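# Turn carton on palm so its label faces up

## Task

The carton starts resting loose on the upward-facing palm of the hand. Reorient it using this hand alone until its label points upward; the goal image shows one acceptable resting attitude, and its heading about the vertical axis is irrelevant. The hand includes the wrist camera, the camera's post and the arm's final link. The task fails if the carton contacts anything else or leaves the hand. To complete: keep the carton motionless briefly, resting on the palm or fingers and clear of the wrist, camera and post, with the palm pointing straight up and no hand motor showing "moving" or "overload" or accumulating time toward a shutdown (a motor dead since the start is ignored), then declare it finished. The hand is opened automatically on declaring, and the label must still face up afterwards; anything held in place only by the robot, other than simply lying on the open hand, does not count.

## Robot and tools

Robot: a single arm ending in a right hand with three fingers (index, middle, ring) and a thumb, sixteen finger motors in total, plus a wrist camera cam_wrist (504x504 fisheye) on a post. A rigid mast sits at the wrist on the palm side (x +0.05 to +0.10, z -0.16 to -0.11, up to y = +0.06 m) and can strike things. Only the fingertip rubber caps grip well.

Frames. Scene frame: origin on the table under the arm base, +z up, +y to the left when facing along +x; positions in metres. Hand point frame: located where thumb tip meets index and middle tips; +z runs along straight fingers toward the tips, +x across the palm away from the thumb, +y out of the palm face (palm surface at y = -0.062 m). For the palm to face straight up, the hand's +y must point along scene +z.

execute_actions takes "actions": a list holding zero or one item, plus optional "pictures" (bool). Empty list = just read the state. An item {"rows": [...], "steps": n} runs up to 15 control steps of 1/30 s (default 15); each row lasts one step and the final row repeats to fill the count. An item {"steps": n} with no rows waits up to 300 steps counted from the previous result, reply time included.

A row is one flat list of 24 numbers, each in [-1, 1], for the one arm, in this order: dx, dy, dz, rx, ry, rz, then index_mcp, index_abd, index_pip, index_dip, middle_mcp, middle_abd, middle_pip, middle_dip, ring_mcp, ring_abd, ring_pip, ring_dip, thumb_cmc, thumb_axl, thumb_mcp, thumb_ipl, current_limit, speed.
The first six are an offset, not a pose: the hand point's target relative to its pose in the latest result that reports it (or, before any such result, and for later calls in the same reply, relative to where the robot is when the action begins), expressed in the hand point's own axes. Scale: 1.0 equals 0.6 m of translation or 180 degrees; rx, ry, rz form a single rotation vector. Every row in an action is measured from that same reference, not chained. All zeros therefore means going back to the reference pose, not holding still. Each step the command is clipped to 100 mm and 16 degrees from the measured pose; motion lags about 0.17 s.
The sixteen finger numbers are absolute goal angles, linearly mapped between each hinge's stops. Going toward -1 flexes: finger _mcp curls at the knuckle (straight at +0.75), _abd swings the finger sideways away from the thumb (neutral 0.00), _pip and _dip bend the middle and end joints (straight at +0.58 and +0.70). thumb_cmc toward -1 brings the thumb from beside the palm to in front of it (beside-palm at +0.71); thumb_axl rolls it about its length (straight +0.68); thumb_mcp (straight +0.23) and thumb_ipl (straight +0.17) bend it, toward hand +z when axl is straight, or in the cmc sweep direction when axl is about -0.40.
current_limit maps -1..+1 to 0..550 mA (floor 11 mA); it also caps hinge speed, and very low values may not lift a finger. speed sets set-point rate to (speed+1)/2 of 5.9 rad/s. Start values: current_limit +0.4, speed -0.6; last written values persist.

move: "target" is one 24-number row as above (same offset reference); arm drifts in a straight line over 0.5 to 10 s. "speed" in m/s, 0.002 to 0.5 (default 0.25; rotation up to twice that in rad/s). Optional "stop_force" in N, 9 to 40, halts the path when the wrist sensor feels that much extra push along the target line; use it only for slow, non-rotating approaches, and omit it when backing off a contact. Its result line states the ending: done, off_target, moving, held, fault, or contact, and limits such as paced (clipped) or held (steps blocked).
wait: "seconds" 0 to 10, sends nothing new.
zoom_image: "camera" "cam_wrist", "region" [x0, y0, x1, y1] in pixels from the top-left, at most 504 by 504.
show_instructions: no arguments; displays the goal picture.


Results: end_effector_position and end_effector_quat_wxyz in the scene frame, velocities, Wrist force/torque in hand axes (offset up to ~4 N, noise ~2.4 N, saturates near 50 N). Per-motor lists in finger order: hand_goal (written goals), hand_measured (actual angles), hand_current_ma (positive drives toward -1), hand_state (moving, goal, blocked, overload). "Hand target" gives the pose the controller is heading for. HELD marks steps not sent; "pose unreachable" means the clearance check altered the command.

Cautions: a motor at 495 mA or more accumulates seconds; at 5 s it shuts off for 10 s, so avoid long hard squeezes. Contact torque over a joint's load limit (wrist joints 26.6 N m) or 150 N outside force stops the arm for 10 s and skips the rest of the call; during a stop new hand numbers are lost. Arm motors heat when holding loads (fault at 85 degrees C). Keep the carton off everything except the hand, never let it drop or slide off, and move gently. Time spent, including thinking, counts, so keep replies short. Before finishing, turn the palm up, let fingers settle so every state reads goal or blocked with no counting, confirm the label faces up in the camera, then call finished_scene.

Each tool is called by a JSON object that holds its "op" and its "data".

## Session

{"op": "show_instructions", "data": {}}

{"op": "execute_actions", "data": {"actions": []}}

Reference images for this scene: goal picture from the wrist camera place.

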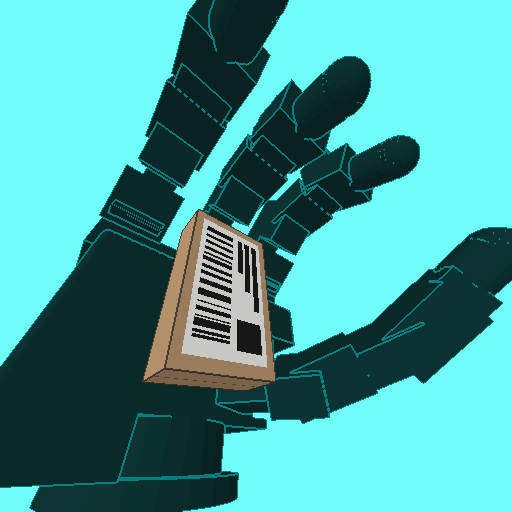

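Scene clock: 0.00 s of 4800.00 s.
end_effector_position=(+0.6115, +0.0823, +0.4912) hand_goal=(+0.046, +0.000, -0.008, +0.280, +0.046, +0.000, -0.008, +0.280, +0.046, +0.000, -0.008, +0.280, -0.104, +0.266, +0.032, -0.018) hand_measured=(+0.060, +0.000, -0.006, +0.282, +0.060, +0.000, -0.006, +0.282, +0.064, +0.000, -0.006, +0.282, -0.092, +0.270, +0.034, -0.016) hand_current_ma=(+79, +0, +12, +12, +78, +0, +12, +14, +91, +0, +13, +12, +63, +27, +11, +11) hand_state=(goal, goal, goal, goal, goal, goal, goal, goal, goal, goal, goal, goal, goal, goal, goal, goal) hand_current_limit=0.40 hand_speed=-0.60 end_effector_quat_wxyz=(+0.495, +0.451, +0.529, +0.522) end_effector_velocity=(-0.001, +0.000, -0.000) end_effector_angular_velocity=(+0.001, +0.000, +0.000)
Joint positions: [-0.162 -1.193  2.181 -4.164 -1.314 -0.044]
Joint velocities: [ 0.    -0.     0.002 -0.001  0.     0.001]
Wrist force (N, on the end effector, along its own x y z axes, offset not removed): no reading
Wrist torque (N m, same axes, about the end effector's origin, offset not removed): no reading
Hand target: +0.611, +0.082, +0.491; +0.495, +0.451, +0.529, +0.522
camera_calibration (this result's frames):
cam_wrist: T_world_to_cam=[[0.0514371, -0.715218, 0.697006, -0.283976], [-0.639288, -0.559774, -0.527222, 0.651017], [0.767245, -0.418469, -0.486023, -0.0731314], [0, 0, 0, 1]] pos_world=[0.486904, 0.130714, 0.50562]

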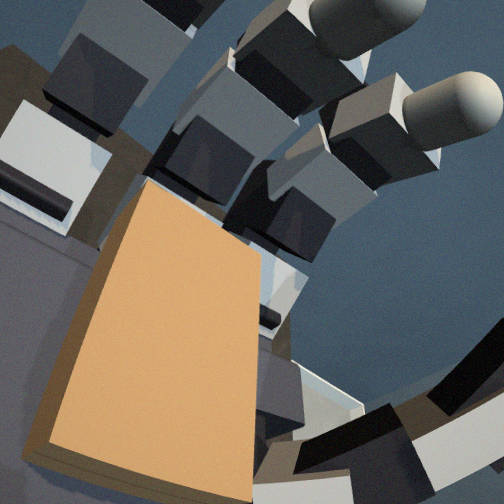

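{"op": "move", "data": {"target": [0,0,0,0.0107,0,0.0169, 0.8,0,-0.6,0.55, 0.8,0,-0.6,0.55, 0.8,0,-0.6,0.55, -0.6,-0.4,0.1,-0.1, 0.0,-0.5], "speed": 0.1}}

Scene clock: 61.17 s of 4800.00 s.
end_effector_position=(+0.6115, +0.0822, +0.4912) hand_goal=(+0.800, +0.000, -0.600, +0.550, +0.800, +0.000, -0.600, +0.550, +0.800, +0.000, -0.600, +0.550, -0.600, -0.400, +0.100, -0.100) hand_measured=(+0.808, +0.000, -0.596, +0.548, +0.808, +0.000, -0.596, +0.546, +0.808, +0.000, -0.596, +0.548, -0.600, -0.398, +0.098, -0.100) hand_current_ma=(+41, +0, +23, -14, +40, +0, +24, -16, +48, +0, +24, -14, +1, +16, -16, +6) hand_state=(goal, goal, goal, goal, goal, goal, goal, goal, goal, goal, goal, goal, goal, goal, goal, goal) hand_current_limit=0.00 hand_speed=-0.50 end_effector_quat_wxyz=(+0.473, +0.473, +0.525, +0.526) end_effector_velocity=(-0.000, +0.000, +0.000) end_effector_angular_velocity=(-0.000, -0.002, -0.000)
Joint positions: [-0.152 -1.224  2.194 -4.111 -1.326  0.001]
Joint velocities: [ 0.    -0.     0.    -0.002 -0.    -0.   ]
Wrist force (N, on the end effector, along its own x y z axes, offset not removed): [2.9 1.6 4.2]
Wrist torque (N m, same axes, about the end effector's origin, offset not removed): [-0.12 -0.63 0.32]
Hand target: +0.611, +0.082, +0.491; +0.473, +0.473, +0.525, +0.526
Off the commanded pose: 0.000 m, 0 deg.
move: done
camera_calibration (this result's frames):
cam_wrist: T_world_to_cam=[[0.0778992, -0.748608, 0.65842, -0.278467], [-0.659843, -0.533792, -0.528841, 0.662241], [0.747354, -0.393258, -0.535546, -0.0387227], [0, 0, 0, 1]] pos_world=[0.487607, 0.129808, 0.512831]

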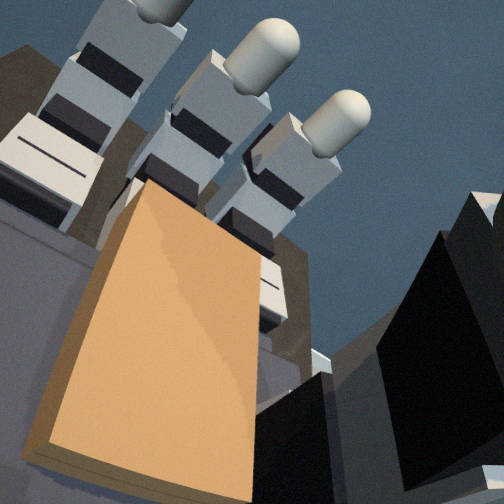

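{"op": "execute_actions", "data": {"actions": [{"rows": [[0,0,0,0,0,0, 0.8,0,-0.6,0.55, 0.8,0,-0.6,0.55, 0.8,0,-0.6,0.55, -0.6,-0.4,-0.6,-0.3, -0.45,-0.5]], "steps": 15}]}}

{"op": "execute_actions", "data": {"actions": [{"steps": 12}]}}

Scene clock: 65.47 s of 4800.00 s.
end_effector_position=(+0.6115, +0.0822, +0.4912) hand_goal=(+0.800, +0.000, -0.600, +0.550, +0.800, +0.000, -0.600, +0.550, +0.800, +0.000, -0.600, +0.550, -0.600, -0.400, -0.600, -0.300) hand_measured=(+0.808, +0.000, -0.596, +0.548, +0.808, +0.000, -0.596, +0.546, +0.808, +0.000, -0.596, +0.548, -0.602, -0.398, -0.078, -0.270) hand_current_ma=(+41, +0, +23, -14, +40, +0, +24, -16, +48, +0, +24, -14, -8, +16, +12, +26) hand_state=(goal, goal, goal, goal, goal, goal, goal, goal, goal, goal, goal, goal, goal, goal, moving, moving) hand_current_limit=-0.45 hand_speed=-0.50 end_effector_quat_wxyz=(+0.473, +0.473, +0.525, +0.526) end_effector_velocity=(-0.000, +0.000, +0.000) end_effector_angular_velocity=(-0.000, -0.000, +0.000)
Joint positions: [-0.152 -1.224  2.194 -4.111 -1.326  0.001]
Joint velocities: [ 0.    -0.001  0.001  0.    -0.    -0.   ]
Wrist force (N, on the end effector, along its own x y z axes, offset not removed): [3.7 -1.7 4.3]
Wrist torque (N m, same axes, about the end effector's origin, offset not removed): [-0.66 -0.54 0.09]
Hand target: +0.611, +0.082, +0.491; +0.473, +0.473, +0.525, +0.526
Off the commanded pose: 0.000 m, 0 deg.
Steps of this call (steps 1 to 114: nothing new was sent; steps 115 to 129: all 15 steps of this action). Readings (end_effector_position | what the end effector reports):
115: (+0.6115, +0.0822, +0.4912) | hand_goal=(+0.800, +0.000, -0.600, +0.550, +0.800, +0.000, -0.600, +0.550, +0.800, +0.000, -0.600, +0.550, -0.600, -0.400, -0.600, -0.300) hand_measured=(+0.808, +0.000, -0.596, +0.548, +0.808, +0.000, -0.596, +0.546, +0.808, +0.000, -0.596, +0.548, -0.600, -0.398, +0.098, -0.100) hand_current_ma=(+41, +0, +23, -14, +40, +0, +24, -16, +48, +0, +24, -14, +1, +16, -16, +6) hand_state=(goal, goal, goal, goal, goal, goal, goal, goal, goal, goal, goal, goal, goal, goal, moving, moving) hand_current_limit=-0.45 hand_speed=-0.50
116: (+0.6115, +0.0822, +0.4912) | hand_goal=(+0.800, +0.000, -0.600, +0.550, +0.800, +0.000, -0.600, +0.550, +0.800, +0.000, -0.600, +0.550, -0.600, -0.400, -0.600, -0.300) hand_measured=(+0.808, +0.000, -0.596, +0.548, +0.808, +0.000, -0.596, +0.546, +0.808, +0.000, -0.596, +0.548, -0.600, -0.398, +0.094, -0.104) hand_current_ma=(+41, +0, +23, -14, +40, +0, +24, -16, +48, +0, +24, -14, +1, +16, +51, +54) hand_state=(goal, goal, goal, goal, goal, goal, goal, goal, goal, goal, goal, goal, goal, goal, moving, moving) hand_current_limit=-0.45 hand_speed=-0.50
118: (+0.6115, +0.0822, +0.4912) | hand_goal=(+0.800, +0.000, -0.600, +0.550, +0.800, +0.000, -0.600, +0.550, +0.800, +0.000, -0.600, +0.550, -0.600, -0.400, -0.600, -0.300) hand_measured=(+0.808, +0.000, -0.596, +0.548, +0.808, +0.000, -0.596, +0.546, +0.808, +0.000, -0.596, +0.548, -0.600, -0.398, +0.070, -0.128) hand_current_ma=(+41, +0, +23, -14, +40, +0, +24, -16, +48, +0, +24, -14, -1, +16, +30, +37) hand_state=(goal, goal, goal, goal, goal, goal, goal, goal, goal, goal, goal, goal, goal, goal, moving, moving) hand_current_limit=-0.45 hand_speed=-0.50
122: (+0.6115, +0.0822, +0.4912) | hand_goal=(+0.800, +0.000, -0.600, +0.550, +0.800, +0.000, -0.600, +0.550, +0.800, +0.000, -0.600, +0.550, -0.600, -0.400, -0.600, -0.300) hand_measured=(+0.808, +0.000, -0.596, +0.548, +0.808, +0.000, -0.596, +0.546, +0.808, +0.000, -0.596, +0.548, -0.600, -0.398, +0.016, -0.178) hand_current_ma=(+41, +0, +23, -14, +40, +0, +24, -16, +48, +0, +24, -14, -3, +16, +18, +28) hand_state=(goal, goal, goal, goal, goal, goal, goal, goal, goal, goal, goal, goal, goal, goal, moving, moving) hand_current_limit=-0.45 hand_speed=-0.50
129: the state above
camera_calibration (this result's frames):
cam_wrist: T_world_to_cam=[[0.0779027, -0.748613, 0.658415, -0.278466], [-0.659846, -0.533788, -0.528841, 0.662243], [0.747352, -0.393254, -0.535553, -0.0387172], [0, 0, 0, 1]] pos_world=[0.487607, 0.129809, 0.512833]

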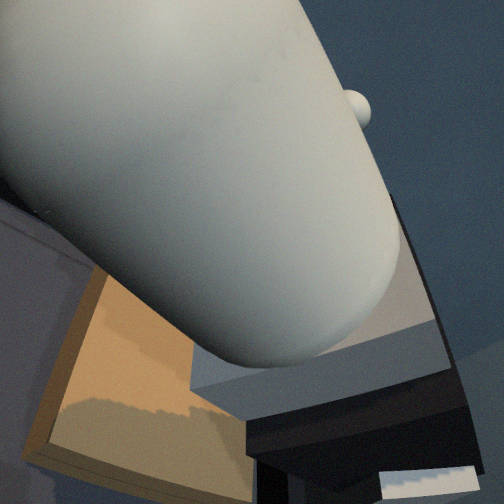

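Scene clock: 65.87 s of 4800.00 s.
end_effector_position=(+0.6115, +0.0822, +0.4912) hand_goal=(+0.800, +0.000, -0.600, +0.550, +0.800, +0.000, -0.600, +0.550, +0.800, +0.000, -0.600, +0.550, -0.600, -0.400, -0.600, -0.300) hand_measured=(+0.808, +0.000, -0.596, +0.548, +0.808, +0.000, -0.596, +0.546, +0.808, +0.000, -0.596, +0.548, -0.602, -0.398, -0.246, -0.300) hand_current_ma=(+41, +0, +23, -14, +40, +0, +24, -16, +48, +0, +24, -14, -14, +16, +7, +3) hand_state=(goal, goal, goal, goal, goal, goal, goal, goal, goal, goal, goal, goal, goal, goal, moving, goal) hand_current_limit=-0.45 hand_speed=-0.50 end_effector_quat_wxyz=(+0.473, +0.473, +0.525, +0.526) end_effector_velocity=(+0.000, -0.001, -0.000) end_effector_angular_velocity=(+0.001, +0.001, -0.002)
Joint positions: [-0.152 -1.224  2.194 -4.111 -1.326  0.001]
Joint velocities: [-0.001 -0.     0.     0.001 -0.     0.001]
Wrist force (N, on the end effector, along its own x y z axes, offset not removed): [3.1 2.7 3.5]
Wrist torque (N m, same axes, about the end effector's origin, offset not removed): [0.14 -0.66 0.07]
Hand target: +0.611, +0.082, +0.491; +0.473, +0.473, +0.525, +0.526
Off the commanded pose: 0.000 m, 0 deg.
Steps of this call (steps 1 to 12: nothing new was sent). Readings (end_effector_position | what the end effector reports):
1: (+0.6115, +0.0822, +0.4912) | hand_goal=(+0.800, +0.000, -0.600, +0.550, +0.800, +0.000, -0.600, +0.550, +0.800, +0.000, -0.600, +0.550, -0.600, -0.400, -0.600, -0.300) hand_measured=(+0.808, +0.000, -0.596, +0.548, +0.808, +0.000, -0.596, +0.546, +0.808, +0.000, -0.596, +0.548, -0.602, -0.398, -0.092, -0.284) hand_current_ma=(+41, +0, +23, -14, +40, +0, +24, -16, +48, +0, +24, -14, -9, +16, +11, +26) hand_state=(goal, goal, goal, goal, goal, goal, goal, goal, goal, goal, goal, goal, goal, goal, moving, moving) hand_current_limit=-0.45 hand_speed=-0.50
2: (+0.6115, +0.0822, +0.4912) | hand_goal=(+0.800, +0.000, -0.600, +0.550, +0.800, +0.000, -0.600, +0.550, +0.800, +0.000, -0.600, +0.550, -0.600, -0.400, -0.600, -0.300) hand_measured=(+0.808, +0.000, -0.596, +0.548, +0.808, +0.000, -0.596, +0.546, +0.808, +0.000, -0.596, +0.548, -0.602, -0.398, -0.106, -0.294) hand_current_ma=(+41, +0, +23, -14, +40, +0, +24, -16, +48, +0, +24, -14, -11, +16, +10, +0) hand_state=(goal, goal, goal, goal, goal, goal, goal, goal, goal, goal, goal, goal, goal, goal, moving, moving) hand_current_limit=-0.45 hand_speed=-0.50
4: (+0.6115, +0.0822, +0.4912) | hand_goal=(+0.800, +0.000, -0.600, +0.550, +0.800, +0.000, -0.600, +0.550, +0.800, +0.000, -0.600, +0.550, -0.600, -0.400, -0.600, -0.300) hand_measured=(+0.808, +0.000, -0.596, +0.548, +0.808, +0.000, -0.596, +0.546, +0.808, +0.000, -0.596, +0.548, -0.602, -0.398, -0.134, -0.300) hand_current_ma=(+41, +0, +23, -14, +40, +0, +24, -16, +48, +0, +24, -14, -11, +16, +10, +2) hand_state=(goal, goal, goal, goal, goal, goal, goal, goal, goal, goal, goal, goal, goal, goal, moving, moving) hand_current_limit=-0.45 hand_speed=-0.50
8: (+0.6115, +0.0822, +0.4912) | hand_goal=(+0.800, +0.000, -0.600, +0.550, +0.800, +0.000, -0.600, +0.550, +0.800, +0.000, -0.600, +0.550, -0.600, -0.400, -0.600, -0.300) hand_measured=(+0.808, +0.000, -0.596, +0.548, +0.808, +0.000, -0.596, +0.546, +0.808, +0.000, -0.596, +0.548, -0.602, -0.398, -0.190, -0.300) hand_current_ma=(+41, +0, +23, -14, +40, +0, +24, -16, +48, +0, +24, -14, -13, +16, +8, +3) hand_state=(goal, goal, goal, goal, goal, goal, goal, goal, goal, goal, goal, goal, goal, goal, moving, goal) hand_current_limit=-0.45 hand_speed=-0.50
12: the state above
camera_calibration (this result's frames):
cam_wrist: T_world_to_cam=[[0.0779028, -0.748613, 0.658415, -0.278466], [-0.659846, -0.533788, -0.528841, 0.662243], [0.747351, -0.393254, -0.535553, -0.0387171], [0, 0, 0, 1]] pos_world=[0.487607, 0.129809, 0.512833]

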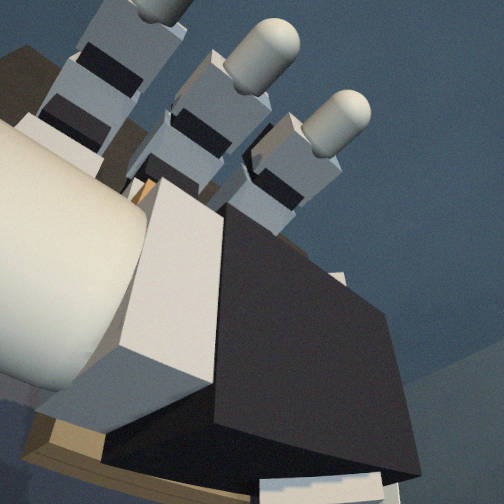

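{"op": "execute_actions", "data": {"actions": [{"steps": 30}]}}

Scene clock: 68.00 s of 4800.00 s.
end_effector_position=(+0.6115, +0.0822, +0.4912) hand_goal=(+0.800, +0.000, -0.600, +0.550, +0.800, +0.000, -0.600, +0.550, +0.800, +0.000, -0.600, +0.550, -0.600, -0.400, -0.600, -0.300) hand_measured=(+0.808, +0.000, -0.596, +0.548, +0.808, +0.000, -0.596, +0.546, +0.808, +0.000, -0.596, +0.548, -0.578, -0.398, -0.408, -0.300) hand_current_ma=(+41, +0, +23, -14, +40, +0, +24, -16, +48, +0, +24, -14, +116, +16, +151, +3) hand_state=(goal, goal, goal, goal, goal, goal, goal, goal, goal, goal, goal, goal, blocked, goal, blocked, goal) hand_current_limit=-0.45 hand_speed=-0.50 end_effector_quat_wxyz=(+0.473, +0.473, +0.525, +0.526) end_effector_velocity=(-0.001, +0.000, +0.001) end_effector_angular_velocity=(-0.001, -0.003, +0.000)
Joint positions: [-0.152 -1.224  2.194 -4.111 -1.326  0.001]
Joint velocities: [ 0.    -0.002 -0.    -0.001  0.    -0.   ]
Wrist force (N, on the end effector, along its own x y z axes, offset not removed): [2.9 0.9 5.4]
Wrist torque (N m, same axes, about the end effector's origin, offset not removed): [-0.36 -0.57 0.36]
Hand target: +0.611, +0.082, +0.491; +0.473, +0.473, +0.525, +0.526
Off the commanded pose: 0.000 m, 0 deg.
Steps of this call (steps 1 to 64: nothing new was sent). Readings (end_effector_position | what the end effector reports):
1: (+0.6115, +0.0822, +0.4912) | hand_goal=(+0.800, +0.000, -0.600, +0.550, +0.800, +0.000, -0.600, +0.550, +0.800, +0.000, -0.600, +0.550, -0.600, -0.400, -0.600, -0.300) hand_measured=(+0.808, +0.000, -0.596, +0.548, +0.808, +0.000, -0.596, +0.546, +0.808, +0.000, -0.596, +0.548, -0.602, -0.398, -0.260, -0.300) hand_current_ma=(+41, +0, +23, -14, +40, +0, +24, -16, +48, +0, +24, -14, -14, +16, +12, +3) hand_state=(goal, goal, goal, goal, goal, goal, goal, goal, goal, goal, goal, goal, goal, goal, moving, goal) hand_current_limit=-0.45 hand_speed=-0.50
2: (+0.6115, +0.0822, +0.4912) | hand_goal=(+0.800, +0.000, -0.600, +0.550, +0.800, +0.000, -0.600, +0.550, +0.800, +0.000, -0.600, +0.550, -0.600, -0.400, -0.600, -0.300) hand_measured=(+0.808, +0.000, -0.596, +0.548, +0.808, +0.000, -0.596, +0.546, +0.808, +0.000, -0.596, +0.548, -0.602, -0.398, -0.274, -0.300) hand_current_ma=(+41, +0, +23, -14, +40, +0, +24, -16, +48, +0, +24, -14, -13, +16, +18, +3) hand_state=(goal, goal, goal, goal, goal, goal, goal, goal, goal, goal, goal, goal, goal, goal, moving, goal) hand_current_limit=-0.45 hand_speed=-0.50
4: (+0.6115, +0.0822, +0.4912) | hand_goal=(+0.800, +0.000, -0.600, +0.550, +0.800, +0.000, -0.600, +0.550, +0.800, +0.000, -0.600, +0.550, -0.600, -0.400, -0.600, -0.300) hand_measured=(+0.808, +0.000, -0.596, +0.548, +0.808, +0.000, -0.596, +0.546, +0.808, +0.000, -0.596, +0.548, -0.602, -0.398, -0.300, -0.300) hand_current_ma=(+41, +0, +23, -14, +40, +0, +24, -16, +48, +0, +24, -14, -10, +16, +21, +3) hand_state=(goal, goal, goal, goal, goal, goal, goal, goal, goal, goal, goal, goal, moving, goal, moving, goal) hand_current_limit=-0.45 hand_speed=-0.50
8: (+0.6115, +0.0822, +0.4912) | hand_goal=(+0.800, +0.000, -0.600, +0.550, +0.800, +0.000, -0.600, +0.550, +0.800, +0.000, -0.600, +0.550, -0.600, -0.400, -0.600, -0.300) hand_measured=(+0.808, +0.000, -0.596, +0.548, +0.808, +0.000, -0.596, +0.546, +0.808, +0.000, -0.596, +0.548, -0.598, -0.398, -0.352, -0.300) hand_current_ma=(+41, +0, +23, -14, +40, +0, +24, -16, +48, +0, +24, -14, +9, +16, +12, +2) hand_state=(goal, goal, goal, goal, goal, goal, goal, goal, goal, goal, goal, goal, moving, goal, moving, goal) hand_current_limit=-0.45 hand_speed=-0.50
64: the state above
camera_calibration (this result's frames):
cam_wrist: T_world_to_cam=[[0.0778967, -0.748612, 0.658417, -0.278465], [-0.659841, -0.533789, -0.528847, 0.662243], [0.747356, -0.393255, -0.535545, -0.0387211], [0, 0, 0, 1]] pos_world=[0.487605, 0.129809, 0.512834]

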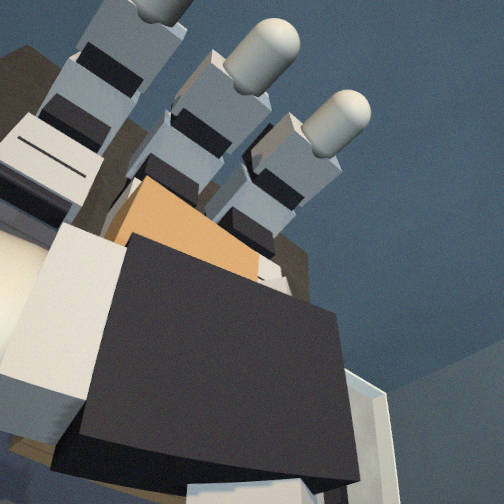

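{"op": "move", "data": {"target": [0,0,0,0,0,0, 0.8,0,-0.6,0.55, 0.8,0,-0.6,0.55, 0.8,0,-0.6,0.55, -0.6,0.12,-0.6,-0.3, -0.45,-0.8], "speed": 0.1}}

Scene clock: 73.97 s of 4800.00 s.
end_effector_position=(+0.6115, +0.0822, +0.4912) hand_goal=(+0.800, +0.000, -0.600, +0.550, +0.800, +0.000, -0.600, +0.550, +0.800, +0.000, -0.600, +0.550, -0.600, +0.120, -0.600, -0.300) hand_measured=(+0.808, +0.000, -0.596, +0.548, +0.808, +0.000, -0.596, +0.546, +0.808, +0.000, -0.596, +0.548, -0.582, +0.104, -0.496, -0.298) hand_current_ma=(+41, +0, +23, -14, +40, +0, +24, -16, +48, +0, +24, -14, +93, -104, +151, +20) hand_state=(goal, goal, goal, goal, goal, goal, goal, goal, goal, goal, goal, goal, goal, goal, blocked, goal) hand_current_limit=-0.45 hand_speed=-0.80 end_effector_quat_wxyz=(+0.473, +0.473, +0.525, +0.526) end_effector_velocity=(-0.000, -0.000, +0.001) end_effector_angular_velocity=(-0.000, -0.002, -0.000)
Joint positions: [-0.152 -1.224  2.194 -4.111 -1.326  0.001]
Joint velocities: [-0.001 -0.     0.    -0.002  0.     0.   ]
Wrist force (N, on the end effector, along its own x y z axes, offset not removed): [-0.7 -0.8 3.8]
Wrist torque (N m, same axes, about the end effector's origin, offset not removed): [-0.39 -0.15 -0.24]
Hand target: +0.611, +0.082, +0.491; +0.473, +0.473, +0.525, +0.526
Off the commanded pose: 0.000 m, 0 deg.
move: done
camera_calibration (this result's frames):
cam_wrist: T_world_to_cam=[[0.077897, -0.748612, 0.658417, -0.278465], [-0.659841, -0.533789, -0.528846, 0.662243], [0.747356, -0.393255, -0.535545, -0.0387212], [0, 0, 0, 1]] pos_world=[0.487605, 0.129809, 0.512834]

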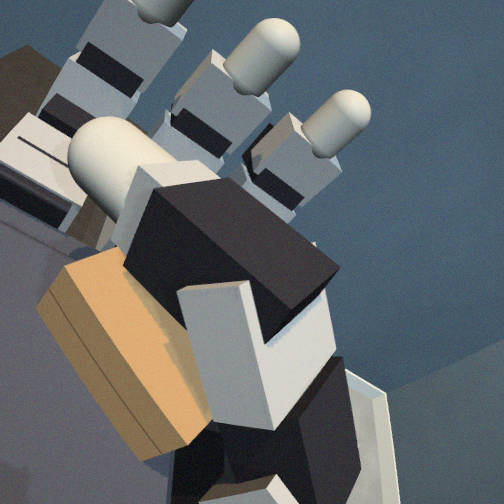

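{"op": "move", "data": {"target": [0,0,0,0,0,0, 0.8,0,-0.6,0.55, 0.8,0,-0.6,0.55, 0.8,0,-0.6,0.55, -0.3,0.12,0.1,-0.1, 0.0,-0.5], "speed": 0.1}}

Scene clock: 81.47 s of 4800.00 s.
end_effector_position=(+0.6115, +0.0822, +0.4912) hand_goal=(+0.800, +0.000, -0.600, +0.550, +0.800, +0.000, -0.600, +0.550, +0.800, +0.000, -0.600, +0.550, -0.300, +0.120, +0.100, -0.100) hand_measured=(+0.808, +0.000, -0.596, +0.548, +0.808, +0.000, -0.596, +0.546, +0.808, +0.000, -0.596, +0.548, -0.300, +0.118, +0.098, -0.104) hand_current_ma=(+41, +0, +23, -14, +40, +0, +24, -16, +48, +0, +24, -14, +2, -7, -20, -22) hand_state=(goal, goal, goal, goal, goal, goal, goal, goal, goal, goal, goal, goal, goal, goal, goal, goal) hand_current_limit=0.00 hand_speed=-0.50 end_effector_quat_wxyz=(+0.473, +0.473, +0.525, +0.526) end_effector_velocity=(+0.000, +0.000, -0.000) end_effector_angular_velocity=(-0.002, +0.000, +0.000)
Joint positions: [-0.152 -1.224  2.194 -4.111 -1.326  0.001]
Joint velocities: [ 0.     0.001 -0.    -0.001 -0.    -0.002]
Wrist force (N, on the end effector, along its own x y z axes, offset not removed): [4.9 1.7 0.3]
Wrist torque (N m, same axes, about the end effector's origin, offset not removed): [0.14 -0.76 0.45]
Hand target: +0.611, +0.082, +0.491; +0.473, +0.473, +0.525, +0.526
Off the commanded pose: 0.000 m, 0 deg.
move: done
camera_calibration (this result's frames):
cam_wrist: T_world_to_cam=[[0.077897, -0.748612, 0.658417, -0.278465], [-0.659841, -0.533789, -0.528846, 0.662243], [0.747356, -0.393255, -0.535546, -0.0387211], [0, 0, 0, 1]] pos_world=[0.487605, 0.129809, 0.512833]

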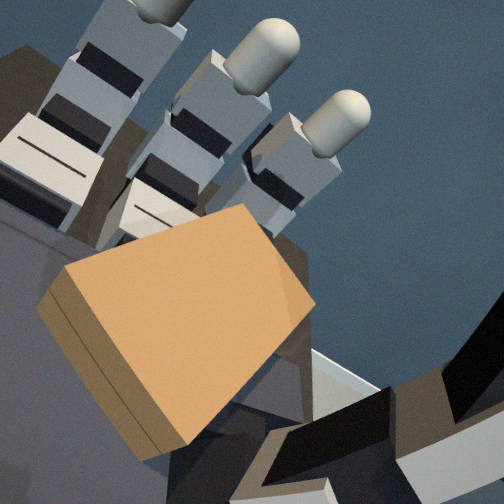

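{"op": "execute_actions", "data": {"actions": [{"rows": [[0,0,0,0,0,0, 0.8,0,-0.6,0.55, 0.8,0,-0.6,0.55, 0.8,0,-0.6,0.55, -0.6,-0.4,-0.25,-0.3, 0.0,-0.4]], "steps": 15}], "pictures": false}}

{"op": "move", "data": {"target": [0,0,0,0,0,0, 0.8,0,-0.6,0.55, 0.8,0,-0.6,0.55, 0.8,0,-0.6,0.55, -0.6,-0.4,-0.6,-0.3, -0.45,-0.5], "speed": 0.1}}

Scene clock: 115.83 s of 4800.00 s.
end_effector_position=(+0.6115, +0.0822, +0.4912) hand_goal=(+0.800, +0.000, -0.600, +0.550, +0.800, +0.000, -0.600, +0.550, +0.800, +0.000, -0.600, +0.550, -0.600, -0.400, -0.250, -0.300) hand_measured=(+0.808, +0.000, -0.596, +0.548, +0.808, +0.000, -0.596, +0.546, +0.808, +0.000, -0.596, +0.548, -0.602, -0.202, -0.214, -0.300) hand_current_ma=(+41, +0, +23, -14, +40, +0, +24, -16, +48, +0, +24, -14, -13, +60, +24, +3) hand_state=(goal, goal, goal, goal, goal, goal, goal, goal, goal, goal, goal, goal, goal, moving, moving, goal) hand_current_limit=0.00 hand_speed=-0.40 end_effector_quat_wxyz=(+0.473, +0.473, +0.525, +0.526) end_effector_velocity=(+0.000, +0.000, -0.001) end_effector_angular_velocity=(+0.002, +0.003, +0.001)
Joint positions: [-0.152 -1.224  2.194 -4.111 -1.326  0.001]
Joint velocities: [ 0.001  0.     0.001  0.001 -0.     0.001]
Wrist force (N, on the end effector, along its own x y z axes, offset not removed): [2.4 0.5 0.4]
Wrist torque (N m, same axes, about the end effector's origin, offset not removed): [0.16 -0.31 0.18]
Hand target: +0.611, +0.082, +0.491; +0.473, +0.473, +0.525, +0.526
Off the commanded pose: 0.000 m, 0 deg.
Steps of this call (steps 1 to 1016: nothing new was sent; steps 1017 to 1031: all 15 steps of this action). Readings (end_effector_position | what the end effector reports):
1017: (+0.6115, +0.0822, +0.4912) | hand_goal=(+0.800, +0.000, -0.600, +0.550, +0.800, +0.000, -0.600, +0.550, +0.800, +0.000, -0.600, +0.550, -0.600, -0.400, -0.250, -0.300) hand_measured=(+0.808, +0.000, -0.596, +0.548, +0.808, +0.000, -0.596, +0.546, +0.808, +0.000, -0.596, +0.548, -0.300, +0.118, +0.098, -0.104) hand_current_ma=(+41, +0, +23, -14, +40, +0, +24, -16, +48, +0, +24, -14, +2, -7, -20, -22) hand_state=(goal, goal, goal, goal, goal, goal, goal, goal, goal, goal, goal, goal, moving, moving, moving, moving) hand_current_limit=0.00 hand_speed=-0.40
1018: (+0.6115, +0.0822, +0.4912) | hand_goal=(+0.800, +0.000, -0.600, +0.550, +0.800, +0.000, -0.600, +0.550, +0.800, +0.000, -0.600, +0.550, -0.600, -0.400, -0.250, -0.300) hand_measured=(+0.808, +0.000, -0.596, +0.548, +0.808, +0.000, -0.596, +0.546, +0.808, +0.000, -0.596, +0.548, -0.306, +0.112, +0.090, -0.110) hand_current_ma=(+41, +0, +23, -14, +40, +0, +24, -16, +48, +0, +24, -14, +176, +114, +117, +91) hand_state=(goal, goal, goal, goal, goal, goal, goal, goal, goal, goal, goal, goal, moving, moving, moving, moving) hand_current_limit=0.00 hand_speed=-0.40
1020: (+0.6115, +0.0822, +0.4912) | hand_goal=(+0.800, +0.000, -0.600, +0.550, +0.800, +0.000, -0.600, +0.550, +0.800, +0.000, -0.600, +0.550, -0.600, -0.400, -0.250, -0.300) hand_measured=(+0.808, +0.000, -0.596, +0.548, +0.808, +0.000, -0.596, +0.546, +0.808, +0.000, -0.596, +0.548, -0.352, +0.068, +0.050, -0.152) hand_current_ma=(+41, +0, +23, -14, +40, +0, +24, -16, +48, +0, +24, -14, +92, +80, +59, +59) hand_state=(goal, goal, goal, goal, goal, goal, goal, goal, goal, goal, goal, goal, moving, moving, moving, moving) hand_current_limit=0.00 hand_speed=-0.40
1024: (+0.6115, +0.0822, +0.4912) | hand_goal=(+0.800, +0.000, -0.600, +0.550, +0.800, +0.000, -0.600, +0.550, +0.800, +0.000, -0.600, +0.550, -0.600, -0.400, -0.250, -0.300) hand_measured=(+0.808, +0.000, -0.596, +0.548, +0.808, +0.000, -0.596, +0.546, +0.808, +0.000, -0.596, +0.548, -0.470, -0.028, -0.042, -0.246) hand_current_ma=(+41, +0, +23, -14, +40, +0, +24, -16, +48, +0, +24, -14, +48, +65, +36, +47) hand_state=(goal, goal, goal, goal, goal, goal, goal, goal, goal, goal, goal, goal, moving, moving, moving, moving) hand_current_limit=0.00 hand_speed=-0.40
1031: the state above

Scene clock: 117.20 s of 4800.00 s.
end_effector_position=(+0.6115, +0.0822, +0.4912) hand_goal=(+0.800, +0.000, -0.600, +0.550, +0.800, +0.000, -0.600, +0.550, +0.800, +0.000, -0.600, +0.550, -0.600, -0.400, -0.600, -0.300) hand_measured=(+0.808, +0.000, -0.596, +0.548, +0.808, +0.000, -0.596, +0.546, +0.808, +0.000, -0.596, +0.548, -0.584, -0.400, -0.492, -0.300) hand_current_ma=(+41, +0, +23, -14, +40, +0, +24, -16, +48, +0, +24, -14, +83, -4, +149, +2) hand_state=(goal, goal, goal, goal, goal, goal, goal, goal, goal, goal, goal, goal, goal, goal, blocked, goal) hand_current_limit=-0.45 hand_speed=-0.50 end_effector_quat_wxyz=(+0.473, +0.473, +0.525, +0.526) end_effector_velocity=(-0.001, +0.000, +0.000) end_effector_angular_velocity=(+0.001, -0.000, +0.000)
Joint positions: [-0.152 -1.224  2.194 -4.111 -1.326  0.001]
Joint velocities: [ 0.    -0.002  0.002 -0.    -0.     0.001]
Wrist force (N, on the end effector, along its own x y z axes, offset not removed): [3.1 -2.2 2.0]
Wrist torque (N m, same axes, about the end effector's origin, offset not removed): [-0.47 -0.50 0.32]
Hand target: +0.611, +0.082, +0.491; +0.473, +0.473, +0.525, +0.526
Off the commanded pose: 0.000 m, 0 deg.
move: done
camera_calibration (this result's frames):
cam_wrist: T_world_to_cam=[[0.0778968, -0.748612, 0.658416, -0.278464], [-0.659842, -0.533789, -0.528846, 0.662243], [0.747356, -0.393255, -0.535546, -0.038721], [0, 0, 0, 1]] pos_world=[0.487605, 0.129809, 0.512833]

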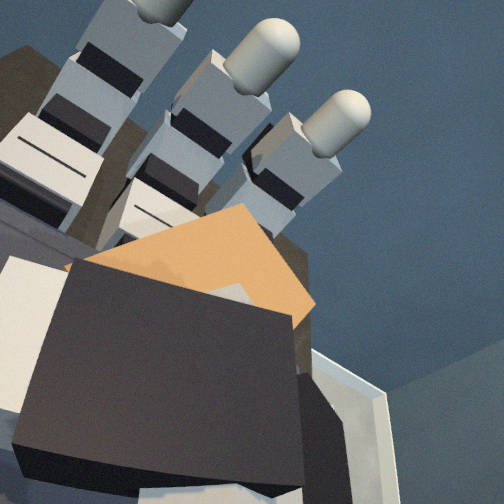

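{"op": "move", "data": {"target": [0,0,0,0,0,0, 0.8,0,-0.6,0.55, 0.8,0,-0.6,0.55, 0.8,0,-0.6,0.55, -0.6,0.0,-0.6,-0.3, -0.45,-0.8], "speed": 0.1}}

Scene clock: 121.40 s of 4800.00 s.
end_effector_position=(+0.6115, +0.0822, +0.4912) hand_goal=(+0.800, +0.000, -0.600, +0.550, +0.800, +0.000, -0.600, +0.550, +0.800, +0.000, -0.600, +0.550, -0.600, +0.000, -0.600, -0.300) hand_measured=(+0.808, +0.000, -0.596, +0.548, +0.808, +0.000, -0.596, +0.546, +0.808, +0.000, -0.596, +0.548, -0.592, -0.282, -0.574, -0.296) hand_current_ma=(+41, +0, +23, -14, +41, +0, +23, -16, +48, +0, +24, -14, +40, -151, +151, +22) hand_state=(goal, goal, goal, goal, goal, goal, goal, goal, goal, goal, goal, goal, goal, blocked, blocked, goal) hand_current_limit=-0.45 hand_speed=-0.80 end_effector_quat_wxyz=(+0.473, +0.473, +0.525, +0.526) end_effector_velocity=(-0.001, +0.001, +0.001) end_effector_angular_velocity=(+0.001, -0.002, +0.001)
Joint positions: [-0.152 -1.224  2.194 -4.111 -1.326  0.001]
Joint velocities: [ 0.001 -0.001  0.    -0.001 -0.     0.001]
Wrist force (N, on the end effector, along its own x y z axes, offset not removed): [2.3 2.1 2.9]
Wrist torque (N m, same axes, about the end effector's origin, offset not removed): [0.06 -0.32 -0.02]
Hand target: +0.611, +0.082, +0.491; +0.473, +0.473, +0.525, +0.526
Off the commanded pose: 0.000 m, 0 deg.
move: done
camera_calibration (this result's frames):
cam_wrist: T_world_to_cam=[[0.077897, -0.748612, 0.658417, -0.278465], [-0.659841, -0.533789, -0.528846, 0.662243], [0.747356, -0.393255, -0.535546, -0.0387212], [0, 0, 0, 1]] pos_world=[0.487605, 0.129809, 0.512833]

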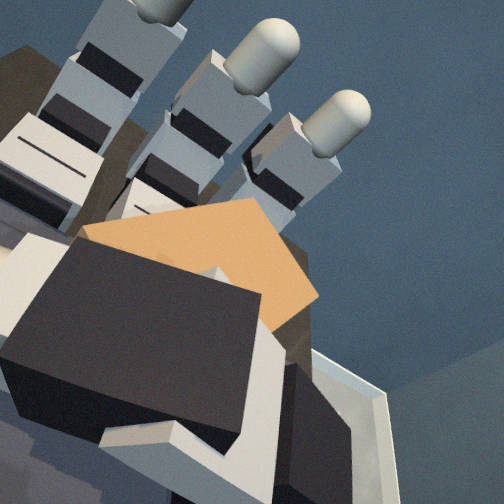

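{"op": "move", "data": {"target": [0,0,0,0,0,0, 0.8,0,-0.6,0.55, 0.8,0,-0.6,0.55, 0.8,0,-0.6,0.55, -0.6,0.15,-0.535,-0.3, -0.35,-0.8], "speed": 0.1}}

Scene clock: 128.33 s of 4800.00 s.
end_effector_position=(+0.6115, +0.0822, +0.4912) hand_goal=(+0.800, +0.000, -0.600, +0.550, +0.800, +0.000, -0.600, +0.550, +0.800, +0.000, -0.600, +0.550, -0.600, +0.150, -0.534, -0.300) hand_measured=(+0.812, +0.000, -0.596, +0.548, +0.808, +0.000, -0.596, +0.546, +0.808, +0.000, -0.596, +0.548, -0.604, +0.040, -0.538, -0.300) hand_current_ma=(+65, +0, +23, -14, +42, +0, +23, -16, +48, +0, +24, -14, -26, -179, -22, +5) hand_state=(goal, goal, goal, goal, goal, goal, goal, goal, goal, goal, goal, goal, goal, blocked, goal, goal) hand_current_limit=-0.35 hand_speed=-0.80 end_effector_quat_wxyz=(+0.473, +0.473, +0.525, +0.526) end_effector_velocity=(-0.000, -0.000, -0.000) end_effector_angular_velocity=(-0.001, +0.000, -0.001)
Joint positions: [-0.152 -1.224  2.194 -4.111 -1.326  0.001]
Joint velocities: [-0.    -0.     0.     0.    -0.001 -0.001]
Wrist force (N, on the end effector, along its own x y z axes, offset not removed): [-1.6 -1.1 3.1]
Wrist torque (N m, same axes, about the end effector's origin, offset not removed): [-0.31 0.13 -0.20]
Hand target: +0.611, +0.082, +0.491; +0.473, +0.473, +0.525, +0.526
Off the commanded pose: 0.000 m, 0 deg.
move: done
camera_calibration (this result's frames):
cam_wrist: T_world_to_cam=[[0.0778968, -0.748612, 0.658417, -0.278464], [-0.659841, -0.533789, -0.528846, 0.662243], [0.747356, -0.393255, -0.535546, -0.0387211], [0, 0, 0, 1]] pos_world=[0.487605, 0.129809, 0.512833]

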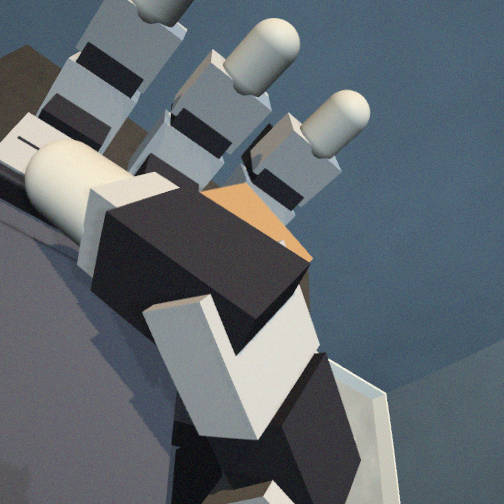

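{"op": "execute_actions", "data": {"actions": [{"rows": [[0,0,0,0,0,0, 0.8,0,-0.6,0.55, 0.8,0,-0.6,0.55, 0.8,0,-0.6,0.55, -0.6,-0.1,-0.535,-0.3, 0.0,-0.5],[0,0,0,0,0,0, 0.8,0,-0.6,0.55, 0.8,0,-0.6,0.55, 0.8,0,-0.6,0.55, -0.6,-0.1,-0.535,-0.3, 0.0,-0.5],[0,0,0,0,0,0, 0.8,0,-0.6,0.55, 0.8,0,-0.6,0.55, 0.8,0,-0.6,0.55, -0.6,-0.1,-0.535,-0.3, 0.0,-0.5],[0,0,0,0,0,0, 0.8,0,-0.6,0.55, 0.8,0,-0.6,0.55, 0.8,0,-0.6,0.55, -0.6,-0.1,-0.535,-0.3, 0.0,-0.5],[0,0,0,0,0,0, 0.8,0,-0.6,0.55, 0.8,0,-0.6,0.55, 0.8,0,-0.6,0.55, -0.6,-0.1,-0.535,-0.3, 0.0,-0.5],[0,0,0,0,0,0, 0.8,0,-0.6,0.55, 0.8,0,-0.6,0.55, 0.8,0,-0.6,0.55, -0.6,-0.1,-0.535,-0.3, 0.0,-0.5],[0,0,0,0,0,0, 0.8,0,-0.6,0.55, 0.8,0,-0.6,0.55, 0.8,0,-0.6,0.55, -0.6,-0.1,0.1,-0.1, 0.0,-0.4]], "steps": 15}], "pictures": false}}

{"op": "move", "data": {"target": [0,0,0,0,0,0, 0.8,0,-0.6,0.55, 0.8,0,-0.6,0.55, 0.8,0,-0.6,0.55, -0.2,0.0,0.1,-0.1, 0.0,-0.3], "speed": 0.1}}

Scene clock: 135.73 s of 4800.00 s.
end_effector_position=(+0.6115, +0.0822, +0.4912) hand_goal=(+0.800, +0.000, -0.600, +0.550, +0.800, +0.000, -0.600, +0.550, +0.800, +0.000, -0.600, +0.550, -0.600, -0.100, +0.100, -0.100) hand_measured=(+0.812, +0.000, -0.596, +0.548, +0.808, +0.000, -0.596, +0.546, +0.808, +0.000, -0.596, +0.548, -0.606, -0.098, -0.420, -0.148) hand_current_ma=(+66, +0, +23, -14, +43, +0, +23, -16, +48, +0, +24, -14, -27, +15, -109, -71) hand_state=(goal, goal, goal, goal, goal, goal, goal, goal, goal, goal, goal, goal, goal, goal, moving, moving) hand_current_limit=0.00 hand_speed=-0.40 end_effector_quat_wxyz=(+0.473, +0.473, +0.525, +0.526) end_effector_velocity=(+0.000, -0.000, -0.000) end_effector_angular_velocity=(-0.000, +0.001, -0.001)
Joint positions: [-0.152 -1.224  2.194 -4.111 -1.326  0.001]
Joint velocities: [-0.001  0.     0.001  0.001 -0.    -0.   ]
Wrist force (N, on the end effector, along its own x y z axes, offset not removed): [3.9 1.1 -2.0]
Wrist torque (N m, same axes, about the end effector's origin, offset not removed): [0.37 -0.66 0.36]
Hand target: +0.611, +0.082, +0.491; +0.473, +0.473, +0.525, +0.526
Off the commanded pose: 0.000 m, 0 deg.
Steps of this call (steps 1 to 207: nothing new was sent; steps 208 to 222: all 15 steps of this action). Readings (end_effector_position | what the end effector reports):
208: (+0.6115, +0.0822, +0.4912) | hand_goal=(+0.800, +0.000, -0.600, +0.550, +0.800, +0.000, -0.600, +0.550, +0.800, +0.000, -0.600, +0.550, -0.600, -0.100, -0.534, -0.300) hand_measured=(+0.812, +0.000, -0.596, +0.548, +0.808, +0.000, -0.596, +0.546, +0.808, +0.000, -0.596, +0.548, -0.604, +0.040, -0.538, -0.300) hand_current_ma=(+66, +0, +23, -14, +42, +0, +23, -16, +48, +0, +24, -14, -26, -179, -22, +5) hand_state=(goal, goal, goal, goal, goal, goal, goal, goal, goal, goal, goal, goal, goal, moving, goal, goal) hand_current_limit=0.00 hand_speed=-0.50
209: (+0.6115, +0.0822, +0.4912) | hand_goal=(+0.800, +0.000, -0.600, +0.550, +0.800, +0.000, -0.600, +0.550, +0.800, +0.000, -0.600, +0.550, -0.600, -0.100, -0.534, -0.300) hand_measured=(+0.812, +0.000, -0.596, +0.548, +0.808, +0.000, -0.596, +0.546, +0.808, +0.000, -0.596, +0.548, -0.604, +0.038, -0.538, -0.300) hand_current_ma=(+66, +0, +23, -14, +42, +0, +23, -16, +48, +0, +24, -14, -26, +9, -22, +4) hand_state=(goal, goal, goal, goal, goal, goal, goal, goal, goal, goal, goal, goal, goal, moving, goal, goal) hand_current_limit=0.00 hand_speed=-0.50
211: (+0.6115, +0.0822, +0.4912) | hand_goal=(+0.800, +0.000, -0.600, +0.550, +0.800, +0.000, -0.600, +0.550, +0.800, +0.000, -0.600, +0.550, -0.600, -0.100, -0.534, -0.300) hand_measured=(+0.812, +0.000, -0.596, +0.548, +0.808, +0.000, -0.596, +0.546, +0.808, +0.000, -0.596, +0.548, -0.604, +0.004, -0.538, -0.300) hand_current_ma=(+66, +0, +23, -14, +42, +0, +23, -16, +48, +0, +24, -14, -26, +67, -22, +4) hand_state=(goal, goal, goal, goal, goal, goal, goal, goal, goal, goal, goal, goal, goal, moving, goal, goal) hand_current_limit=0.00 hand_speed=-0.50
215: (+0.6115, +0.0822, +0.4912) | hand_goal=(+0.800, +0.000, -0.600, +0.550, +0.800, +0.000, -0.600, +0.550, +0.800, +0.000, -0.600, +0.550, -0.600, -0.100, +0.100, -0.100) hand_measured=(+0.812, +0.000, -0.596, +0.548, +0.808, +0.000, -0.596, +0.546, +0.808, +0.000, -0.596, +0.548, -0.606, -0.088, -0.532, -0.292) hand_current_ma=(+66, +0, +23, -14, +43, +0, +23, -16, +48, +0, +24, -14, -29, +0, -166, -112) hand_state=(goal, goal, goal, goal, goal, goal, goal, goal, goal, goal, goal, goal, goal, moving, moving, moving) hand_current_limit=0.00 hand_speed=-0.40
222: the state above

Scene clock: 137.60 s of 4800.00 s.
end_effector_position=(+0.6115, +0.0822, +0.4912) hand_goal=(+0.800, +0.000, -0.600, +0.550, +0.800, +0.000, -0.600, +0.550, +0.800, +0.000, -0.600, +0.550, -0.200, +0.000, +0.100, -0.100) hand_measured=(+0.812, +0.000, -0.596, +0.548, +0.808, +0.000, -0.596, +0.546, +0.808, +0.000, -0.596, +0.548, -0.198, -0.002, +0.098, -0.102) hand_current_ma=(+66, +0, +23, -14, +43, +0, +23, -16, +48, +0, +24, -14, +7, -12, -9, -18) hand_state=(goal, goal, goal, goal, goal, goal, goal, goal, goal, goal, goal, goal, goal, goal, goal, goal) hand_current_limit=0.00 hand_speed=-0.30 end_effector_quat_wxyz=(+0.473, +0.473, +0.525, +0.526) end_effector_velocity=(+0.000, -0.000, +0.001) end_effector_angular_velocity=(+0.000, +0.000, -0.001)
Joint positions: [-0.152 -1.224  2.194 -4.111 -1.326  0.001]
Joint velocities: [-0.    -0.001 -0.     0.002 -0.     0.   ]
Wrist force (N, on the end effector, along its own x y z axes, offset not removed): [0.5 2.3 2.3]
Wrist torque (N m, same axes, about the end effector's origin, offset not removed): [0.28 -0.11 -0.06]
Hand target: +0.611, +0.082, +0.491; +0.473, +0.473, +0.525, +0.526
Off the commanded pose: 0.000 m, 0 deg.
move: done
camera_calibration (this result's frames):
cam_wrist: T_world_to_cam=[[0.0778968, -0.748612, 0.658417, -0.278464], [-0.659841, -0.533789, -0.528847, 0.662243], [0.747356, -0.393255, -0.535545, -0.0387212], [0, 0, 0, 1]] pos_world=[0.487605, 0.129809, 0.512834]

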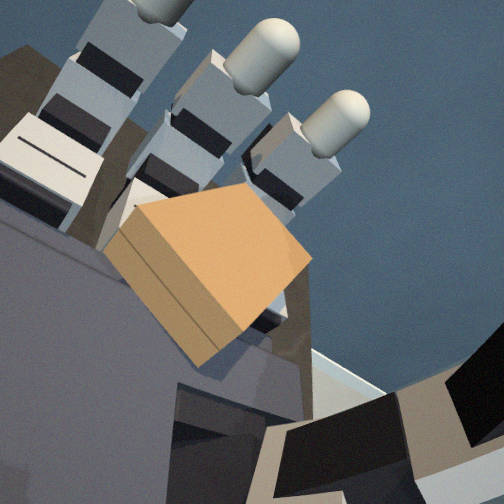

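{"op": "zoom_image", "data": {"camera": "cam_wrist", "region": [70, 100, 370, 400]}}

Region (70, 100, 370, 400) of cam_wrist's 504x504 image, scaled by 1.680, with more detail than that image has.

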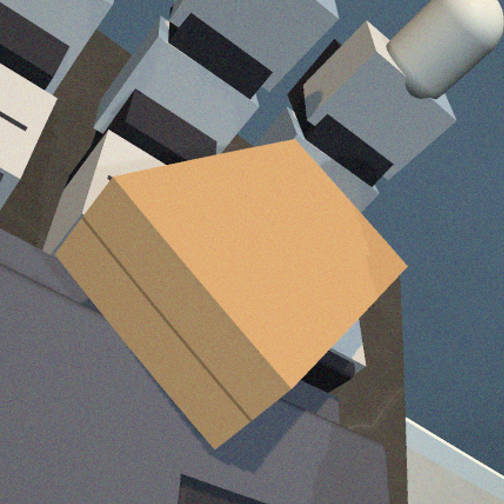

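{"op": "execute_actions", "data": {"actions": []}}

Scene clock: 167.67 s of 4800.00 s.
end_effector_position=(+0.6115, +0.0822, +0.4912) hand_goal=(+0.800, +0.000, -0.600, +0.550, +0.800, +0.000, -0.600, +0.550, +0.800, +0.000, -0.600, +0.550, -0.200, +0.000, +0.100, -0.100) hand_measured=(+0.812, +0.000, -0.596, +0.548, +0.808, +0.000, -0.596, +0.546, +0.808, +0.000, -0.596, +0.548, -0.198, -0.002, +0.098, -0.102) hand_current_ma=(+66, +0, +23, -14, +43, +0, +23, -16, +48, +0, +24, -14, +7, -12, -9, -18) hand_state=(goal, goal, goal, goal, goal, goal, goal, goal, goal, goal, goal, goal, goal, goal, goal, goal) hand_current_limit=0.00 hand_speed=-0.30 end_effector_quat_wxyz=(+0.473, +0.473, +0.525, +0.526) end_effector_velocity=(-0.001, +0.000, +0.000) end_effector_angular_velocity=(-0.000, -0.000, -0.000)
Joint positions: [-0.152 -1.224  2.194 -4.111 -1.326  0.001]
Joint velocities: [-0.    -0.002  0.001 -0.     0.    -0.   ]
Wrist force (N, on the end effector, along its own x y z axes, offset not removed): [2.1 0.7 4.4]
Wrist torque (N m, same axes, about the end effector's origin, offset not removed): [-0.38 -0.44 0.13]
Hand target: +0.611, +0.082, +0.491; +0.473, +0.473, +0.525, +0.526
Off the commanded pose: 0.000 m, 0 deg.
Steps of this call (steps 1 to 902: nothing new was sent). Readings (end_effector_position | what the end effector reports):
1: (+0.6115, +0.0822, +0.4912) | hand_goal=(+0.800, +0.000, -0.600, +0.550, +0.800, +0.000, -0.600, +0.550, +0.800, +0.000, -0.600, +0.550, -0.200, +0.000, +0.100, -0.100) hand_measured=(+0.812, +0.000, -0.596, +0.548, +0.808, +0.000, -0.596, +0.546, +0.808, +0.000, -0.596, +0.548, -0.198, -0.002, +0.098, -0.102) hand_current_ma=(+66, +0, +23, -14, +43, +0, +23, -16, +48, +0, +24, -14, +7, -12, -9, -18) hand_state=(goal, goal, goal, goal, goal, goal, goal, goal, goal, goal, goal, goal, goal, goal, goal, goal) hand_current_limit=0.00 hand_speed=-0.30
2: (+0.6115, +0.0822, +0.4912) | hand_goal=(+0.800, +0.000, -0.600, +0.550, +0.800, +0.000, -0.600, +0.550, +0.800, +0.000, -0.600, +0.550, -0.200, +0.000, +0.100, -0.100) hand_measured=(+0.812, +0.000, -0.596, +0.548, +0.808, +0.000, -0.596, +0.546, +0.808, +0.000, -0.596, +0.548, -0.198, -0.002, +0.098, -0.102) hand_current_ma=(+66, +0, +23, -14, +43, +0, +23, -16, +48, +0, +24, -14, +7, -12, -9, -18) hand_state=(goal, goal, goal, goal, goal, goal, goal, goal, goal, goal, goal, goal, goal, goal, goal, goal) hand_current_limit=0.00 hand_speed=-0.30
4: (+0.6115, +0.0822, +0.4912) | hand_goal=(+0.800, +0.000, -0.600, +0.550, +0.800, +0.000, -0.600, +0.550, +0.800, +0.000, -0.600, +0.550, -0.200, +0.000, +0.100, -0.100) hand_measured=(+0.812, +0.000, -0.596, +0.548, +0.808, +0.000, -0.596, +0.546, +0.808, +0.000, -0.596, +0.548, -0.198, -0.002, +0.098, -0.102) hand_current_ma=(+66, +0, +23, -14, +43, +0, +23, -16, +48, +0, +24, -14, +7, -12, -9, -18) hand_state=(goal, goal, goal, goal, goal, goal, goal, goal, goal, goal, goal, goal, goal, goal, goal, goal) hand_current_limit=0.00 hand_speed=-0.30
8: (+0.6115, +0.0822, +0.4912) | hand_goal=(+0.800, +0.000, -0.600, +0.550, +0.800, +0.000, -0.600, +0.550, +0.800, +0.000, -0.600, +0.550, -0.200, +0.000, +0.100, -0.100) hand_measured=(+0.812, +0.000, -0.596, +0.548, +0.808, +0.000, -0.596, +0.546, +0.808, +0.000, -0.596, +0.548, -0.198, -0.002, +0.098, -0.102) hand_current_ma=(+66, +0, +23, -14, +43, +0, +23, -16, +48, +0, +24, -14, +7, -12, -9, -18) hand_state=(goal, goal, goal, goal, goal, goal, goal, goal, goal, goal, goal, goal, goal, goal, goal, goal) hand_current_limit=0.00 hand_speed=-0.30
902: the state above
camera_calibration (this result's frames):
cam_wrist: T_world_to_cam=[[0.077897, -0.748612, 0.658417, -0.278465], [-0.659841, -0.533789, -0.528846, 0.662243], [0.747356, -0.393255, -0.535545, -0.0387213], [0, 0, 0, 1]] pos_world=[0.487605, 0.129809, 0.512833]

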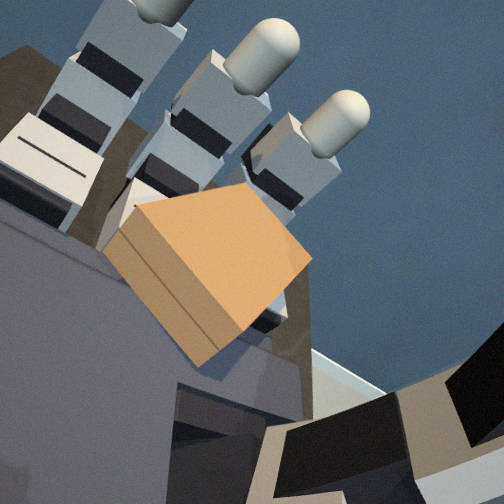

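{"op": "move", "data": {"target": [0,0,0,0.06,0,-0.035, 1.0,0,-0.68,0.55, 1.0,0,-0.68,0.55, 1.0,0,-0.68,0.55, -0.2,0.0,0.1,-0.1, 0.0,-0.8], "speed": 0.08}}

Scene clock: 184.50 s of 4800.00 s.
end_effector_position=(+0.6115, +0.0823, +0.4912) hand_goal=(+1.000, +0.000, -0.680, +0.550, +1.000, +0.000, -0.680, +0.550, +1.000, +0.000, -0.680, +0.550, -0.200, +0.000, +0.100, -0.100) hand_measured=(+1.000, +0.000, -0.674, +0.548, +1.000, +0.000, -0.676, +0.548, +1.000, +0.000, -0.676, +0.548, -0.198, -0.002, +0.098, -0.102) hand_current_ma=(+1, +1, +26, -13, +1, +0, +26, -15, +1, -1, +26, -13, +7, -11, -9, -18) hand_state=(goal, goal, goal, goal, goal, goal, goal, goal, goal, goal, goal, goal, goal, goal, goal, goal) hand_current_limit=0.00 hand_speed=-0.80 end_effector_quat_wxyz=(+0.455, +0.486, +0.597, +0.448) end_effector_velocity=(+0.000, +0.000, +0.000) end_effector_angular_velocity=(-0.007, +0.009, +0.001)
Joint positions: [-0.179 -1.386  2.247 -3.808 -1.313 -0.16 ]
Joint velocities: [-0.    -0.008  0.001  0.018 -0.001 -0.009]
Wrist force (N, on the end effector, along its own x y z axes, offset not removed): [0.7 0.8 4.8]
Wrist torque (N m, same axes, about the end effector's origin, offset not removed): [-0.27 -0.14 0.12]
Hand target: +0.612, +0.082, +0.491; +0.455, +0.486, +0.598, +0.447
Off the commanded pose: 0.000 m, 0 deg.
move: done
camera_calibration (this result's frames):
cam_wrist: T_world_to_cam=[[0.199375, -0.659194, 0.72506, -0.392814], [-0.735728, -0.589432, -0.333578, 0.617351], [0.647267, -0.46694, -0.602505, 0.0613906], [0, 0, 0, 1]] pos_world=[0.492783, 0.133612, 0.527737]

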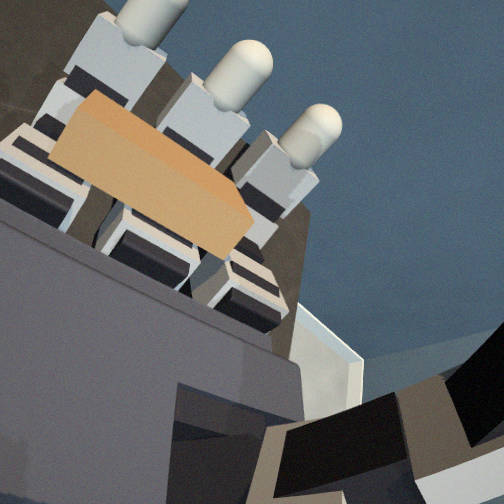

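{"op": "zoom_image", "data": {"camera": "cam_wrist", "region": [0, 40, 320, 320]}}

{"op": "move", "data": {"target": [0,0,0,0.0,0,0.03, 1.0,0,-0.68,0.55, 1.0,0,-0.68,0.55, 1.0,0,-0.68,0.55, -0.2,0.0,0.1,-0.1, 0.0,-0.8], "speed": 0.08}}

Region (0, 40, 320, 320) of cam_wrist's 504x504 image, scaled by 1.575, with more detail than that image has; it fills the top 441 rows of this view, and the rest is white.

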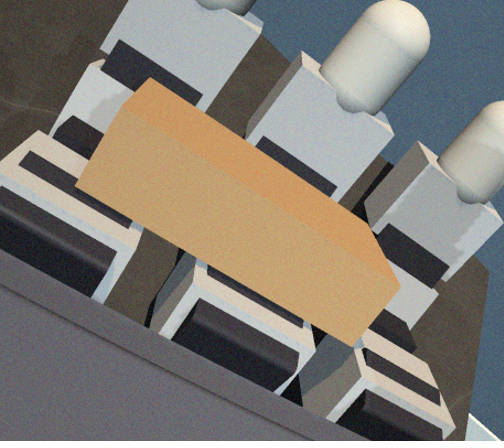

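Scene clock: 197.03 s of 4800.00 s.
end_effector_position=(+0.6115, +0.0822, +0.4911) hand_goal=(+1.000, +0.000, -0.680, +0.550, +1.000, +0.000, -0.680, +0.550, +1.000, +0.000, -0.680, +0.550, -0.200, +0.000, +0.100, -0.100) hand_measured=(+1.000, +0.000, -0.674, +0.548, +1.000, +0.000, -0.676, +0.548, +1.000, +0.000, -0.676, +0.548, -0.198, -0.002, +0.098, -0.102) hand_current_ma=(+1, +1, +26, -13, +1, -1, +26, -15, +1, -1, +26, -12, +7, -11, -9, -18) hand_state=(goal, goal, goal, goal, goal, goal, goal, goal, goal, goal, goal, goal, goal, goal, goal, goal) hand_current_limit=0.00 hand_speed=-0.80 end_effector_quat_wxyz=(+0.434, +0.513, +0.574, +0.468) end_effector_velocity=(-0.000, +0.000, +0.001) end_effector_angular_velocity=(+0.011, -0.001, -0.002)
Joint positions: [-0.157 -1.387  2.242 -3.804 -1.335 -0.063]
Joint velocities: [ 0.003 -0.001 -0.001 -0.001 -0.003  0.012]
Wrist force (N, on the end effector, along its own x y z axes, offset not removed): [4.3 1.3 3.4]
Wrist torque (N m, same axes, about the end effector's origin, offset not removed): [-0.12 -0.58 0.24]
Hand target: +0.612, +0.082, +0.491; +0.434, +0.513, +0.574, +0.469
Off the commanded pose: 0.000 m, 0 deg.
move: done
camera_calibration (this result's frames):
cam_wrist: T_world_to_cam=[[0.193438, -0.725871, 0.66007, -0.351783], [-0.748577, -0.544086, -0.378949, 0.643743], [0.634203, -0.420811, -0.648618, 0.0882223], [0, 0, 0, 1]] pos_world=[0.493989, 0.132027, 0.533369]

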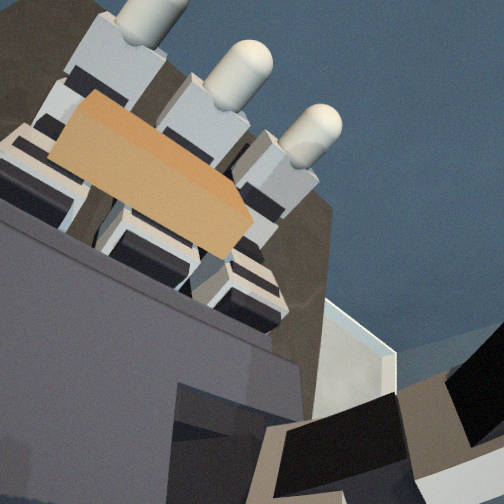

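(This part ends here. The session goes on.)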